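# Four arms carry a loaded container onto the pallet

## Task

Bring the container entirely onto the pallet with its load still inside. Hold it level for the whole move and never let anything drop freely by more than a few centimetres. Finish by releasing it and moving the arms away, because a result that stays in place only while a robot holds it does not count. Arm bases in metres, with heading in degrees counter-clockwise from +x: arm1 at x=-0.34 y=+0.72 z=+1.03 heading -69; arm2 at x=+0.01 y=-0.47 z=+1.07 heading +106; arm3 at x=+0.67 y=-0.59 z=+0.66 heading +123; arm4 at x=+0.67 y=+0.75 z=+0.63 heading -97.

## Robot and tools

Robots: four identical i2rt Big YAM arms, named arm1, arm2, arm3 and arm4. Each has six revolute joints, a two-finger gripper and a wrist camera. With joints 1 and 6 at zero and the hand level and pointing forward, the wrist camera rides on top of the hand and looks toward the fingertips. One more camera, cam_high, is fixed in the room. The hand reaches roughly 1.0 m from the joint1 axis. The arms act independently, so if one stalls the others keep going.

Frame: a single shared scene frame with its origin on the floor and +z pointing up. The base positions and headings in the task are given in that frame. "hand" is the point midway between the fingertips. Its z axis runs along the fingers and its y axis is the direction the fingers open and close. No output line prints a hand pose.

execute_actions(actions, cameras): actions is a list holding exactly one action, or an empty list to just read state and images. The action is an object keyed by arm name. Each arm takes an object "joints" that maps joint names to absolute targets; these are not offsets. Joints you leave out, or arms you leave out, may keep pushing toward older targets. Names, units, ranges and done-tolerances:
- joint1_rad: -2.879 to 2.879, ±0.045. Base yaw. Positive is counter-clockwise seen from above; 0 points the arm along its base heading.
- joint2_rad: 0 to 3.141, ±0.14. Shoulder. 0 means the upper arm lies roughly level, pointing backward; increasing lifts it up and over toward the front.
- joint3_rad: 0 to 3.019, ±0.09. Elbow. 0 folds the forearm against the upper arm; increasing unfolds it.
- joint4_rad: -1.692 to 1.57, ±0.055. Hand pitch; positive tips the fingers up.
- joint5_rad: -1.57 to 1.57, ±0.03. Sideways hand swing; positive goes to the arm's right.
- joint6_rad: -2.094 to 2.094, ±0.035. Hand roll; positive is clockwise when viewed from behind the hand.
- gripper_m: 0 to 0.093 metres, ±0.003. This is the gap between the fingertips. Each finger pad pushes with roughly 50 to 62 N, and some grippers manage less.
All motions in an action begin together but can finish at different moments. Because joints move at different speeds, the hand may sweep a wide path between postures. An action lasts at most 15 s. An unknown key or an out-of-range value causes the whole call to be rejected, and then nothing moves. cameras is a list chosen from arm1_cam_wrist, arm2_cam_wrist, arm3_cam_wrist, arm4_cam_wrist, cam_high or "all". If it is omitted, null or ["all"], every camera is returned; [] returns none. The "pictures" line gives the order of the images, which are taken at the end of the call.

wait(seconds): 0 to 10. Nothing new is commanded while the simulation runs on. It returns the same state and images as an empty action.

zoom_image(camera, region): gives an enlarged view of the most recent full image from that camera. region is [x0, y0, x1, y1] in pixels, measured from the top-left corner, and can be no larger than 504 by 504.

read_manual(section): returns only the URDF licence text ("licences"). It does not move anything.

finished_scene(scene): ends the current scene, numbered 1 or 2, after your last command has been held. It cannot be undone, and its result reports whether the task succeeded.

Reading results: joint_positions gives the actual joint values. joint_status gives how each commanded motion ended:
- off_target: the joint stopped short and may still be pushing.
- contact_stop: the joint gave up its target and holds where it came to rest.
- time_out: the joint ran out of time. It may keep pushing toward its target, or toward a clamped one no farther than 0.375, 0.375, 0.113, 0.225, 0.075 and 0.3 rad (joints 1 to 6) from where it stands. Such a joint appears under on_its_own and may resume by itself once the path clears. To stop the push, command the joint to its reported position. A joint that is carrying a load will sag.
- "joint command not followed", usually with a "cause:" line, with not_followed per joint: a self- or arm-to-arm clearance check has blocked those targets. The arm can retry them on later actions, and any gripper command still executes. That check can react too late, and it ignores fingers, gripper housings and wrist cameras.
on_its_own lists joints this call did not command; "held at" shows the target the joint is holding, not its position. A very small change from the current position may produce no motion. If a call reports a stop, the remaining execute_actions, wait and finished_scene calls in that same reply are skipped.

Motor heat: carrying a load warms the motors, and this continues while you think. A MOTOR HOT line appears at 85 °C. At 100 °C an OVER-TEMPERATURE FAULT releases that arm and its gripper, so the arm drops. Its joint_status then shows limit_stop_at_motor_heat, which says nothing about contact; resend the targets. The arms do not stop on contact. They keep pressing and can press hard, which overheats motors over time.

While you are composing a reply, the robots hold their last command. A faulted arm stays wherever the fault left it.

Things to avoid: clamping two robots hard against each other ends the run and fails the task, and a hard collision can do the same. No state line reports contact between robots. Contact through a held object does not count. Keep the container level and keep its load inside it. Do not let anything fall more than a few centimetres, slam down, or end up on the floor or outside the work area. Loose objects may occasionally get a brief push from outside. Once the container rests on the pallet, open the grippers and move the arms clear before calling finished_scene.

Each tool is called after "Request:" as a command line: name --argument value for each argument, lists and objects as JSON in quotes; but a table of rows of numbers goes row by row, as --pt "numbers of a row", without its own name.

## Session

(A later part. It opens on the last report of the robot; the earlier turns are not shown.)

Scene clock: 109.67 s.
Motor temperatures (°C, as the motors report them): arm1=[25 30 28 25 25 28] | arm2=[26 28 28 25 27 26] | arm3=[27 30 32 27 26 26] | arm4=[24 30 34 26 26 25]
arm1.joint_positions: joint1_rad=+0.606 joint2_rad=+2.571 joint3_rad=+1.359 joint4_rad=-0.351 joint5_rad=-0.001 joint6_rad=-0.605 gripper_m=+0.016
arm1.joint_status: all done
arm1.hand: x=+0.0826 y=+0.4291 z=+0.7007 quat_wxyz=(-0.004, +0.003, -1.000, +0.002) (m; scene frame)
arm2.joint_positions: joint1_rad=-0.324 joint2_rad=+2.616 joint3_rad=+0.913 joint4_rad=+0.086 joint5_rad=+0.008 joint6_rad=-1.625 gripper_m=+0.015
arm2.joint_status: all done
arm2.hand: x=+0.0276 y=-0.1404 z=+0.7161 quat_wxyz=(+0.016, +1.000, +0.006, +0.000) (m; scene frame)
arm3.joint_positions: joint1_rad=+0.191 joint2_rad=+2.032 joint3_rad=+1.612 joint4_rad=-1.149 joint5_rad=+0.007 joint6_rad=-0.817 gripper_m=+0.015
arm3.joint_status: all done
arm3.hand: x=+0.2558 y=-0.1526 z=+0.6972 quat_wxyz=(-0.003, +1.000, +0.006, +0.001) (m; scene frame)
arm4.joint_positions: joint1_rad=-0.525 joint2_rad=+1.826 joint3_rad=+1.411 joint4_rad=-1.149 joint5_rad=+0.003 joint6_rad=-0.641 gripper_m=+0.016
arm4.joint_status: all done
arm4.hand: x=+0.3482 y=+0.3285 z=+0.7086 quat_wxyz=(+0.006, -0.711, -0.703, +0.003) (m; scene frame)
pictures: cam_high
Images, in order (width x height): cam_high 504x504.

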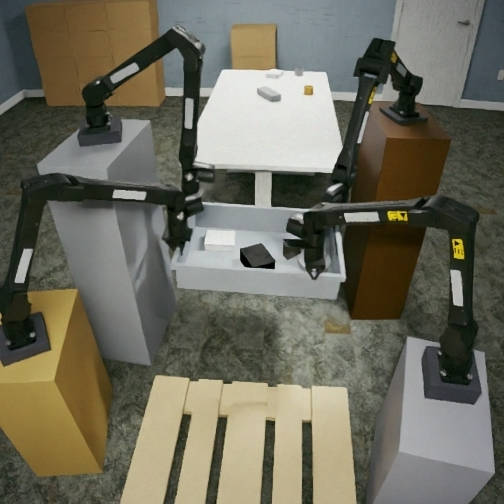

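Request:
execute_actions --actions '[{"arm1":{"joints":{"joint1_rad":0.6,"joint2_rad":2.565,"joint3_rad":1.37}},"arm2":{"joints":{"joint2_rad":2.54}},"arm3":{"joints":{"joint2_rad":2.05,"joint3_rad":1.615}},"arm4":{"joints":{"joint2_rad":1.72,"joint3_rad":1.455}}}]' --cameras '[]'

Request:
execute_actions --actions '[{"arm1":{"joints":{"gripper_m":0.093}}}]' --cameras '["cam_high"]'

Request:
execute_actions --actions '[{"arm1":{"joints":{"joint2_rad":2.29,"joint3_rad":1.24,"joint4_rad":-0.513}}}]' --cameras '[]'

Request:
execute_actions --actions '[{"arm1":{"joints":{"joint1_rad":0.24,"joint2_rad":2.395,"joint3_rad":1.51,"joint4_rad":-0.67,"joint6_rad":0.61}}}]' --cameras '[]'

Request:
execute_actions --actions '[{"arm1":{"joints":{"joint2_rad":2.655,"joint3_rad":1.635,"joint4_rad":-0.525}}}]' --cameras '["cam_high","arm1_cam_wrist"]'

Scene clock: 113.03 s.
Motor temperatures (°C, as the motors report them): arm1=[25 30 28 25 25 28] | arm2=[26 28 28 25 27 26] | arm3=[27 30 31 27 26 26] | arm4=[24 30 34 26 26 25]
arm1.joint_positions: joint1_rad=+0.607 joint2_rad=+2.574 joint3_rad=+1.359 joint4_rad=-0.351 joint5_rad=-0.001 joint6_rad=-0.605 gripper_m=+0.016
arm1.joint_status: all done
arm1.hand: x=+0.0818 y=+0.4302 z=+0.6994 quat_wxyz=(-0.003, +0.004, -1.000, +0.001) (m; scene frame)
arm2.joint_positions: joint1_rad=-0.324 joint2_rad=+2.613 joint3_rad=+0.911 joint4_rad=+0.086 joint5_rad=+0.008 joint6_rad=-1.626 gripper_m=+0.015
arm2.joint_status: all done
arm2.hand: x=+0.0277 y=-0.1397 z=+0.7173 quat_wxyz=(+0.015, +1.000, +0.007, +0.000) (m; scene frame)
arm3.joint_positions: joint1_rad=+0.191 joint2_rad=+2.032 joint3_rad=+1.610 joint4_rad=-1.148 joint5_rad=+0.008 joint6_rad=-0.817 gripper_m=+0.015
arm3.joint_status: all done
arm3.hand: x=+0.2560 y=-0.1528 z=+0.6967 quat_wxyz=(-0.003, +1.000, +0.006, +0.001) (m; scene frame)
arm4.joint_positions: joint1_rad=-0.525 joint2_rad=+1.826 joint3_rad=+1.411 joint4_rad=-1.148 joint5_rad=+0.003 joint6_rad=-0.642 gripper_m=+0.016
arm4.joint_status: all done
arm4.hand: x=+0.3478 y=+0.3284 z=+0.7086 quat_wxyz=(+0.006, -0.711, -0.703, +0.004) (m; scene frame)
pictures: none
No camera images: the call's "cameras" was empty. Leave "cameras" out to get every camera's image.

Scene clock: 113.73 s.
Motor temperatures (°C, as the motors report them): arm1=[25 30 28 25 25 28] | arm2=[26 28 28 25 27 26] | arm3=[27 30 31 27 26 26] | arm4=[24 30 34 26 26 25]
arm1.joint_positions: joint1_rad=+0.606 joint2_rad=+2.571 joint3_rad=+1.359 joint4_rad=-0.351 joint5_rad=+0.000 joint6_rad=-0.610 gripper_m=+0.093
arm1.joint_status: all done
arm1.hand: x=+0.0827 y=+0.4290 z=+0.7009 quat_wxyz=(-0.004, +0.006, -1.000, +0.002) (m; scene frame)
arm2.joint_positions: joint1_rad=-0.324 joint2_rad=+2.613 joint3_rad=+0.916 joint4_rad=+0.088 joint5_rad=+0.012 joint6_rad=-1.626 gripper_m=+0.015
arm2.joint_status: not commanded
arm2.hand: x=+0.0283 y=-0.1365 z=+0.7170 quat_wxyz=(+0.012, +1.000, +0.007, +0.002) (m; scene frame)
arm3.joint_positions: joint1_rad=+0.187 joint2_rad=+2.031 joint3_rad=+1.610 joint4_rad=-1.147 joint5_rad=+0.008 joint6_rad=-0.817 gripper_m=+0.015
arm3.joint_status: not commanded
arm3.hand: x=+0.2575 y=-0.1509 z=+0.6973 quat_wxyz=(-0.004, +1.000, +0.005, +0.001) (m; scene frame)
arm4.joint_positions: joint1_rad=-0.525 joint2_rad=+1.826 joint3_rad=+1.399 joint4_rad=-1.140 joint5_rad=-0.006 joint6_rad=-0.642 gripper_m=+0.016
arm4.joint_status: not commanded
arm4.hand: x=+0.3507 y=+0.3298 z=+0.7043 quat_wxyz=(+0.002, -0.711, -0.703, +0.001) (m; scene frame)
pictures: cam_high
Images, in order (width x height): cam_high 504x504.

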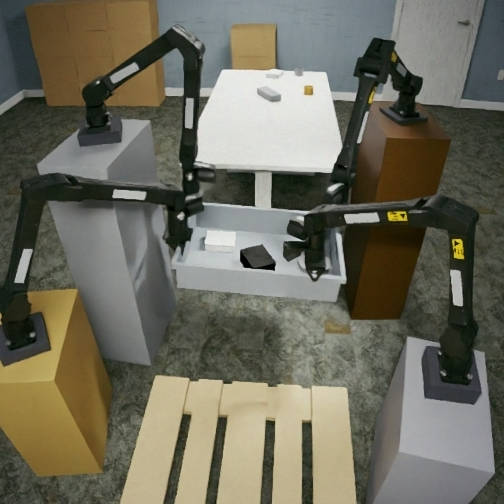

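Scene clock: 114.97 s.
Motor temperatures (°C, as the motors report them): arm1=[25 30 28 25 25 28] | arm2=[26 28 28 25 27 26] | arm3=[27 30 31 27 26 26] | arm4=[24 30 34 26 26 25]
arm1.joint_positions: joint1_rad=+0.606 joint2_rad=+2.267 joint3_rad=+1.236 joint4_rad=-0.508 joint5_rad=+0.000 joint6_rad=-0.611 gripper_m=+0.093
arm1.joint_status: all done
arm1.hand: x=+0.0889 y=+0.4247 z=+0.8305 quat_wxyz=(-0.013, +0.006, -1.000, +0.009) (m; scene frame)
arm2.joint_positions: joint1_rad=-0.324 joint2_rad=+2.613 joint3_rad=+0.916 joint4_rad=+0.088 joint5_rad=+0.012 joint6_rad=-1.626 gripper_m=+0.015
arm2.joint_status: not commanded
arm2.hand: x=+0.0283 y=-0.1365 z=+0.7170 quat_wxyz=(+0.012, +1.000, +0.007, +0.002) (m; scene frame)
arm3.joint_positions: joint1_rad=+0.187 joint2_rad=+2.031 joint3_rad=+1.610 joint4_rad=-1.147 joint5_rad=+0.008 joint6_rad=-0.817 gripper_m=+0.015
arm3.joint_status: not commanded
arm3.hand: x=+0.2575 y=-0.1509 z=+0.6973 quat_wxyz=(-0.004, +1.000, +0.005, +0.001) (m; scene frame)
arm4.joint_positions: joint1_rad=-0.525 joint2_rad=+1.826 joint3_rad=+1.399 joint4_rad=-1.140 joint5_rad=-0.006 joint6_rad=-0.642 gripper_m=+0.016
arm4.joint_status: not commanded
arm4.hand: x=+0.3507 y=+0.3298 z=+0.7043 quat_wxyz=(+0.002, -0.711, -0.703, +0.001) (m; scene frame)
pictures: none
No camera images: the call's "cameras" was empty. Leave "cameras" out to get every camera's image.

Scene clock: 116.97 s.
Motor temperatures (°C, as the motors report them): arm1=[25 30 29 25 25 28] | arm2=[26 28 28 25 27 26] | arm3=[27 30 31 27 26 26] | arm4=[24 30 34 26 26 25]
arm1.joint_positions: joint1_rad=+0.247 joint2_rad=+2.386 joint3_rad=+1.500 joint4_rad=-0.662 joint5_rad=+0.001 joint6_rad=+0.599 gripper_m=+0.093
arm1.joint_status: all done
arm1.hand: x=-0.0014 y=+0.2346 z=+0.8256 quat_wxyz=(-0.012, -0.702, -0.712, +0.002) (m; scene frame)
arm2.joint_positions: joint1_rad=-0.324 joint2_rad=+2.613 joint3_rad=+0.916 joint4_rad=+0.088 joint5_rad=+0.012 joint6_rad=-1.626 gripper_m=+0.015
arm2.joint_status: not commanded
arm2.hand: x=+0.0283 y=-0.1365 z=+0.7170 quat_wxyz=(+0.012, +1.000, +0.007, +0.002) (m; scene frame)
arm3.joint_positions: joint1_rad=+0.187 joint2_rad=+2.031 joint3_rad=+1.610 joint4_rad=-1.147 joint5_rad=+0.008 joint6_rad=-0.817 gripper_m=+0.015
arm3.joint_status: not commanded
arm3.hand: x=+0.2575 y=-0.1509 z=+0.6973 quat_wxyz=(-0.004, +1.000, +0.005, +0.001) (m; scene frame)
arm4.joint_positions: joint1_rad=-0.525 joint2_rad=+1.826 joint3_rad=+1.399 joint4_rad=-1.140 joint5_rad=-0.006 joint6_rad=-0.642 gripper_m=+0.016
arm4.joint_status: not commanded
arm4.hand: x=+0.3507 y=+0.3298 z=+0.7043 quat_wxyz=(+0.002, -0.711, -0.703, +0.001) (m; scene frame)
pictures: none
No camera images: the call's "cameras" was empty. Leave "cameras" out to get every camera's image.

Scene clock: 118.27 s.
Motor temperatures (°C, as the motors report them): arm1=[25 30 29 25 25 28] | arm2=[26 28 27 25 27 26] | arm3=[27 30 31 27 26 26] | arm4=[24 30 34 26 26 25]
arm1.joint_positions: joint1_rad=+0.247 joint2_rad=+2.660 joint3_rad=+1.624 joint4_rad=-0.527 joint5_rad=+0.001 joint6_rad=+0.600 gripper_m=+0.093
arm1.joint_status: all done
arm1.hand: x=-0.0049 y=+0.2396 z=+0.6975 quat_wxyz=(-0.004, -0.702, -0.712, +0.001) (m; scene frame)
arm2.joint_positions: joint1_rad=-0.324 joint2_rad=+2.613 joint3_rad=+0.916 joint4_rad=+0.088 joint5_rad=+0.012 joint6_rad=-1.626 gripper_m=+0.015
arm2.joint_status: not commanded
arm2.hand: x=+0.0283 y=-0.1365 z=+0.7170 quat_wxyz=(+0.012, +1.000, +0.007, +0.002) (m; scene frame)
arm3.joint_positions: joint1_rad=+0.187 joint2_rad=+2.031 joint3_rad=+1.610 joint4_rad=-1.147 joint5_rad=+0.008 joint6_rad=-0.817 gripper_m=+0.015
arm3.joint_status: not commanded
arm3.hand: x=+0.2575 y=-0.1509 z=+0.6973 quat_wxyz=(-0.004, +1.000, +0.005, +0.001) (m; scene frame)
arm4.joint_positions: joint1_rad=-0.525 joint2_rad=+1.826 joint3_rad=+1.399 joint4_rad=-1.140 joint5_rad=-0.006 joint6_rad=-0.642 gripper_m=+0.016
arm4.joint_status: not commanded
arm4.hand: x=+0.3507 y=+0.3298 z=+0.7043 quat_wxyz=(+0.002, -0.711, -0.703, +0.001) (m; scene frame)
pictures: arm1_cam_wrist, cam_high
Images, in order (width x height): arm1_cam_wrist 504x504, cam_high 504x504.

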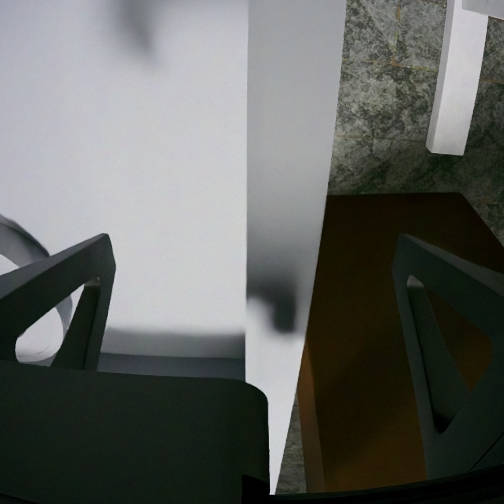

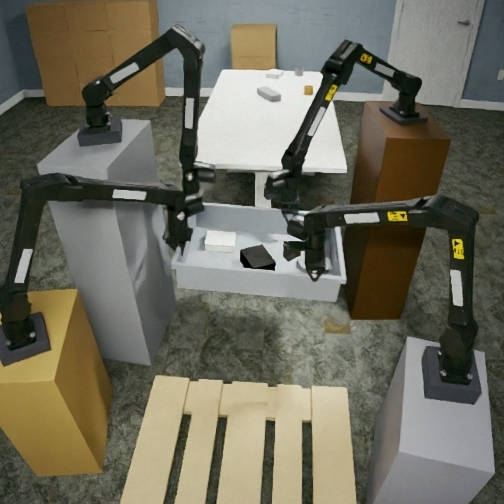

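Request:
execute_actions --actions '[{"arm1":{"joints":{"joint1_rad":0.225,"gripper_m":0}}}]' --cameras '[]'

Request:
execute_actions --actions '[{"arm1":{"joints":{"joint2_rad":2.525,"joint3_rad":1.675}},"arm2":{"joints":{"joint2_rad":2.66}},"arm3":{"joints":{"joint2_rad":1.905,"joint3_rad":1.67}},"arm4":{"joints":{"joint2_rad":1.81,"joint3_rad":1.42}}}]' --cameras '[]'

Request:
execute_actions --actions '[{"arm4":{"joints":{"gripper_m":0.093}}}]' --cameras '["cam_high"]'

Request:
execute_actions --actions '[{"arm4":{"joints":{"joint2_rad":1.745,"joint3_rad":1.625,"joint4_rad":-1.42}}}]' --cameras '[]'

Request:
execute_actions --actions '[{"arm4":{"joints":{"joint1_rad":-0.934,"joint2_rad":2.1,"joint3_rad":2.17,"joint4_rad":-1.6,"joint6_rad":0.52}}}]' --cameras '[]'

Request:
execute_actions --actions '[{"arm4":{"joints":{"joint2_rad":2.16,"joint3_rad":1.915,"joint4_rad":-1.295}}}]' --cameras '["cam_high","arm4_cam_wrist"]'

Scene clock: 120.90 s.
Motor temperatures (°C, as the motors report them): arm1=[25 30 29 25 25 28] | arm2=[26 28 27 25 27 26] | arm3=[27 30 31 27 26 26] | arm4=[24 30 35 26 26 25]
arm1.joint_positions: joint1_rad=+0.232 joint2_rad=+2.659 joint3_rad=+1.624 joint4_rad=-0.526 joint5_rad=-0.005 joint6_rad=+0.599 gripper_m=+0.016
arm1.joint_status: gripper_m off_target (ended at +0.016, target +0.000); the others done
arm1.hand: x=-0.0111 y=+0.2348 z=+0.6977 quat_wxyz=(-0.005, -0.708, -0.707, -0.002) (m; scene frame)
arm2.joint_positions: joint1_rad=-0.324 joint2_rad=+2.613 joint3_rad=+0.916 joint4_rad=+0.088 joint5_rad=+0.012 joint6_rad=-1.626 gripper_m=+0.015
arm2.joint_status: not commanded
arm2.hand: x=+0.0283 y=-0.1365 z=+0.7170 quat_wxyz=(+0.012, +1.000, +0.007, +0.002) (m; scene frame)
arm3.joint_positions: joint1_rad=+0.187 joint2_rad=+2.031 joint3_rad=+1.610 joint4_rad=-1.146 joint5_rad=+0.007 joint6_rad=-0.817 gripper_m=+0.015
arm3.joint_status: not commanded
arm3.hand: x=+0.2574 y=-0.1509 z=+0.6973 quat_wxyz=(-0.004, +1.000, +0.005, +0.000) (m; scene frame)
arm4.joint_positions: joint1_rad=-0.525 joint2_rad=+1.826 joint3_rad=+1.399 joint4_rad=-1.139 joint5_rad=-0.005 joint6_rad=-0.642 gripper_m=+0.016
arm4.joint_status: not commanded
arm4.hand: x=+0.3505 y=+0.3297 z=+0.7043 quat_wxyz=(+0.002, -0.711, -0.703, +0.002) (m; scene frame)
pictures: none
No camera images: the call's "cameras" was empty. Leave "cameras" out to get every camera's image.

Scene clock: 121.63 s.
Motor temperatures (°C, as the motors report them): arm1=[25 30 29 25 25 28] | arm2=[26 28 27 25 27 26] | arm3=[27 30 31 27 26 26] | arm4=[24 30 35 26 26 25]
arm1.joint_positions: joint1_rad=+0.232 joint2_rad=+2.651 joint3_rad=+1.624 joint4_rad=-0.527 joint5_rad=-0.005 joint6_rad=+0.599 gripper_m=+0.016
arm1.joint_status: all done
arm1.hand: x=-0.0090 y=+0.2317 z=+0.7023 quat_wxyz=(-0.009, -0.707, -0.707, -0.001) (m; scene frame)
arm2.joint_positions: joint1_rad=-0.324 joint2_rad=+2.617 joint3_rad=+0.916 joint4_rad=+0.088 joint5_rad=+0.012 joint6_rad=-1.626 gripper_m=+0.015
arm2.joint_status: all done
arm2.hand: x=+0.0282 y=-0.1385 z=+0.7156 quat_wxyz=(+0.014, +1.000, +0.007, +0.002) (m; scene frame)
arm3.joint_positions: joint1_rad=+0.187 joint2_rad=+2.028 joint3_rad=+1.613 joint4_rad=-1.145 joint5_rad=+0.005 joint6_rad=-0.817 gripper_m=+0.015
arm3.joint_status: all done
arm3.hand: x=+0.2563 y=-0.1499 z=+0.6997 quat_wxyz=(-0.005, +1.000, +0.004, -0.003) (m; scene frame)
arm4.joint_positions: joint1_rad=-0.525 joint2_rad=+1.826 joint3_rad=+1.393 joint4_rad=-1.132 joint5_rad=-0.005 joint6_rad=-0.642 gripper_m=+0.016
arm4.joint_status: all done
arm4.hand: x=+0.3509 y=+0.3305 z=+0.7020 quat_wxyz=(+0.002, -0.711, -0.703, +0.002) (m; scene frame)
pictures: none
No camera images: the call's "cameras" was empty. Leave "cameras" out to get every camera's image.

Scene clock: 122.33 s.
Motor temperatures (°C, as the motors report them): arm1=[25 30 29 25 25 28] | arm2=[26 28 27 25 27 26] | arm3=[27 30 31 27 26 26] | arm4=[24 30 35 26 26 25]
arm1.joint_positions: joint1_rad=+0.230 joint2_rad=+2.652 joint3_rad=+1.624 joint4_rad=-0.523 joint5_rad=+0.004 joint6_rad=+0.599 gripper_m=+0.016
arm1.joint_status: not commanded
arm1.hand: x=-0.0108 y=+0.2297 z=+0.7021 quat_wxyz=(-0.009, -0.708, -0.706, +0.004) (m; scene frame)
arm2.joint_positions: joint1_rad=-0.324 joint2_rad=+2.613 joint3_rad=+0.911 joint4_rad=+0.088 joint5_rad=+0.004 joint6_rad=-1.625 gripper_m=+0.015
arm2.joint_status: not commanded
arm2.hand: x=+0.0267 y=-0.1395 z=+0.7172 quat_wxyz=(+0.014, +1.000, +0.007, -0.002) (m; scene frame)
arm3.joint_positions: joint1_rad=+0.187 joint2_rad=+2.028 joint3_rad=+1.610 joint4_rad=-1.134 joint5_rad=-0.008 joint6_rad=-0.817 gripper_m=+0.015
arm3.joint_status: not commanded
arm3.hand: x=+0.2536 y=-0.1504 z=+0.6987 quat_wxyz=(-0.004, +1.000, +0.004, -0.010) (m; scene frame)
arm4.joint_positions: joint1_rad=-0.525 joint2_rad=+1.826 joint3_rad=+1.393 joint4_rad=-1.132 joint5_rad=-0.003 joint6_rad=-0.642 gripper_m=+0.093
arm4.joint_status: all done
arm4.hand: x=+0.3507 y=+0.3306 z=+0.7022 quat_wxyz=(+0.003, -0.711, -0.703, +0.002) (m; scene frame)
pictures: cam_high
Images, in order (width x height): cam_high 504x504.

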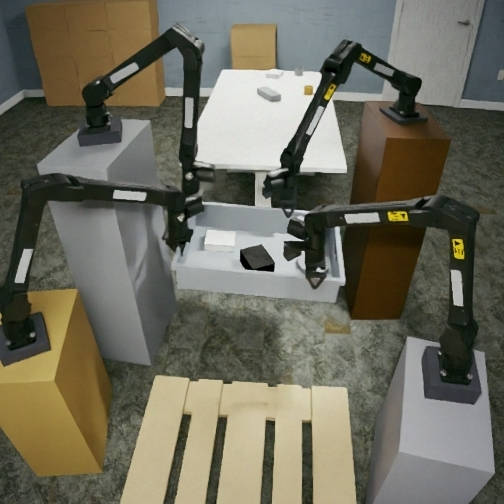

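Scene clock: 123.57 s.
Motor temperatures (°C, as the motors report them): arm1=[25 30 29 25 25 28] | arm2=[26 28 27 25 27 26] | arm3=[27 30 31 27 26 26] | arm4=[24 30 35 26 26 25]
arm1.joint_positions: joint1_rad=+0.230 joint2_rad=+2.652 joint3_rad=+1.624 joint4_rad=-0.523 joint5_rad=+0.004 joint6_rad=+0.599 gripper_m=+0.016
arm1.joint_status: not commanded
arm1.hand: x=-0.0108 y=+0.2297 z=+0.7021 quat_wxyz=(-0.009, -0.708, -0.706, +0.004) (m; scene frame)
arm2.joint_positions: joint1_rad=-0.324 joint2_rad=+2.613 joint3_rad=+0.911 joint4_rad=+0.088 joint5_rad=+0.004 joint6_rad=-1.625 gripper_m=+0.015
arm2.joint_status: not commanded
arm2.hand: x=+0.0267 y=-0.1395 z=+0.7172 quat_wxyz=(+0.014, +1.000, +0.007, -0.002) (m; scene frame)
arm3.joint_positions: joint1_rad=+0.187 joint2_rad=+2.028 joint3_rad=+1.610 joint4_rad=-1.134 joint5_rad=-0.008 joint6_rad=-0.817 gripper_m=+0.015
arm3.joint_status: not commanded
arm3.hand: x=+0.2536 y=-0.1504 z=+0.6987 quat_wxyz=(-0.004, +1.000, +0.004, -0.010) (m; scene frame)
arm4.joint_positions: joint1_rad=-0.525 joint2_rad=+1.741 joint3_rad=+1.594 joint4_rad=-1.404 joint5_rad=-0.003 joint6_rad=-0.642 gripper_m=+0.093
arm4.joint_status: all done
arm4.hand: x=+0.3487 y=+0.3262 z=+0.8190 quat_wxyz=(+0.002, -0.711, -0.703, +0.009) (m; scene frame)
pictures: none
No camera images: the call's "cameras" was empty. Leave "cameras" out to get every camera's image.

Scene clock: 125.53 s.
Motor temperatures (°C, as the motors report them): arm1=[25 30 29 25 25 28] | arm2=[26 28 27 25 27 26] | arm3=[27 30 32 27 26 26] | arm4=[24 30 35 26 26 25]
arm1.joint_positions: joint1_rad=+0.230 joint2_rad=+2.652 joint3_rad=+1.624 joint4_rad=-0.523 joint5_rad=+0.004 joint6_rad=+0.599 gripper_m=+0.016
arm1.joint_status: not commanded
arm1.hand: x=-0.0108 y=+0.2297 z=+0.7021 quat_wxyz=(-0.009, -0.708, -0.706, +0.004) (m; scene frame)
arm2.joint_positions: joint1_rad=-0.324 joint2_rad=+2.613 joint3_rad=+0.911 joint4_rad=+0.088 joint5_rad=+0.004 joint6_rad=-1.625 gripper_m=+0.015
arm2.joint_status: not commanded
arm2.hand: x=+0.0267 y=-0.1395 z=+0.7172 quat_wxyz=(+0.014, +1.000, +0.007, -0.002) (m; scene frame)
arm3.joint_positions: joint1_rad=+0.187 joint2_rad=+2.028 joint3_rad=+1.610 joint4_rad=-1.134 joint5_rad=-0.008 joint6_rad=-0.817 gripper_m=+0.015
arm3.joint_status: not commanded
arm3.hand: x=+0.2536 y=-0.1504 z=+0.6987 quat_wxyz=(-0.004, +1.000, +0.004, -0.010) (m; scene frame)
arm4.joint_positions: joint1_rad=-0.927 joint2_rad=+2.114 joint3_rad=+2.132 joint4_rad=-1.584 joint5_rad=+0.001 joint6_rad=+0.508 gripper_m=+0.093
arm4.joint_status: all done
arm4.hand: x=+0.1004 y=+0.4275 z=+0.8114 quat_wxyz=(+0.003, -1.000, -0.004, +0.006) (m; scene frame)
pictures: none
No camera images: the call's "cameras" was empty. Leave "cameras" out to get every camera's image.

Scene clock: 127.00 s.
Motor temperatures (°C, as the motors report them): arm1=[25 31 29 25 25 28] | arm2=[26 28 27 25 27 26] | arm3=[27 30 32 27 26 26] | arm4=[24 30 35 26 26 25]
arm1.joint_positions: joint1_rad=+0.230 joint2_rad=+2.652 joint3_rad=+1.624 joint4_rad=-0.523 joint5_rad=+0.004 joint6_rad=+0.599 gripper_m=+0.016
arm1.joint_status: not commanded
arm1.hand: x=-0.0108 y=+0.2297 z=+0.7021 quat_wxyz=(-0.009, -0.708, -0.706, +0.004) (m; scene frame)
arm2.joint_positions: joint1_rad=-0.324 joint2_rad=+2.613 joint3_rad=+0.911 joint4_rad=+0.088 joint5_rad=+0.004 joint6_rad=-1.625 gripper_m=+0.015
arm2.joint_status: not commanded
arm2.hand: x=+0.0267 y=-0.1395 z=+0.7172 quat_wxyz=(+0.014, +1.000, +0.007, -0.002) (m; scene frame)
arm3.joint_positions: joint1_rad=+0.187 joint2_rad=+2.028 joint3_rad=+1.610 joint4_rad=-1.134 joint5_rad=-0.008 joint6_rad=-0.817 gripper_m=+0.015
arm3.joint_status: not commanded
arm3.hand: x=+0.2536 y=-0.1504 z=+0.6987 quat_wxyz=(-0.004, +1.000, +0.004, -0.010) (m; scene frame)
arm4.joint_positions: joint1_rad=-0.927 joint2_rad=+2.157 joint3_rad=+1.903 joint4_rad=-1.312 joint5_rad=+0.001 joint6_rad=+0.509 gripper_m=+0.093
arm4.joint_status: all done
arm4.hand: x=+0.0997 y=+0.4284 z=+0.6971 quat_wxyz=(+0.003, -1.000, -0.004, +0.005) (m; scene frame)
pictures: arm4_cam_wrist, cam_high
Images, in order (width x height): arm4_cam_wrist 504x504, cam_high 504x504.

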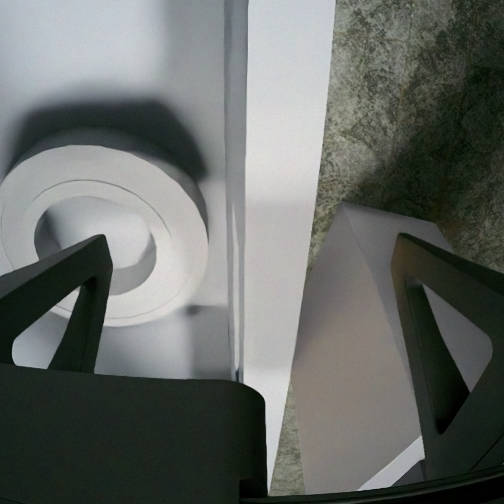

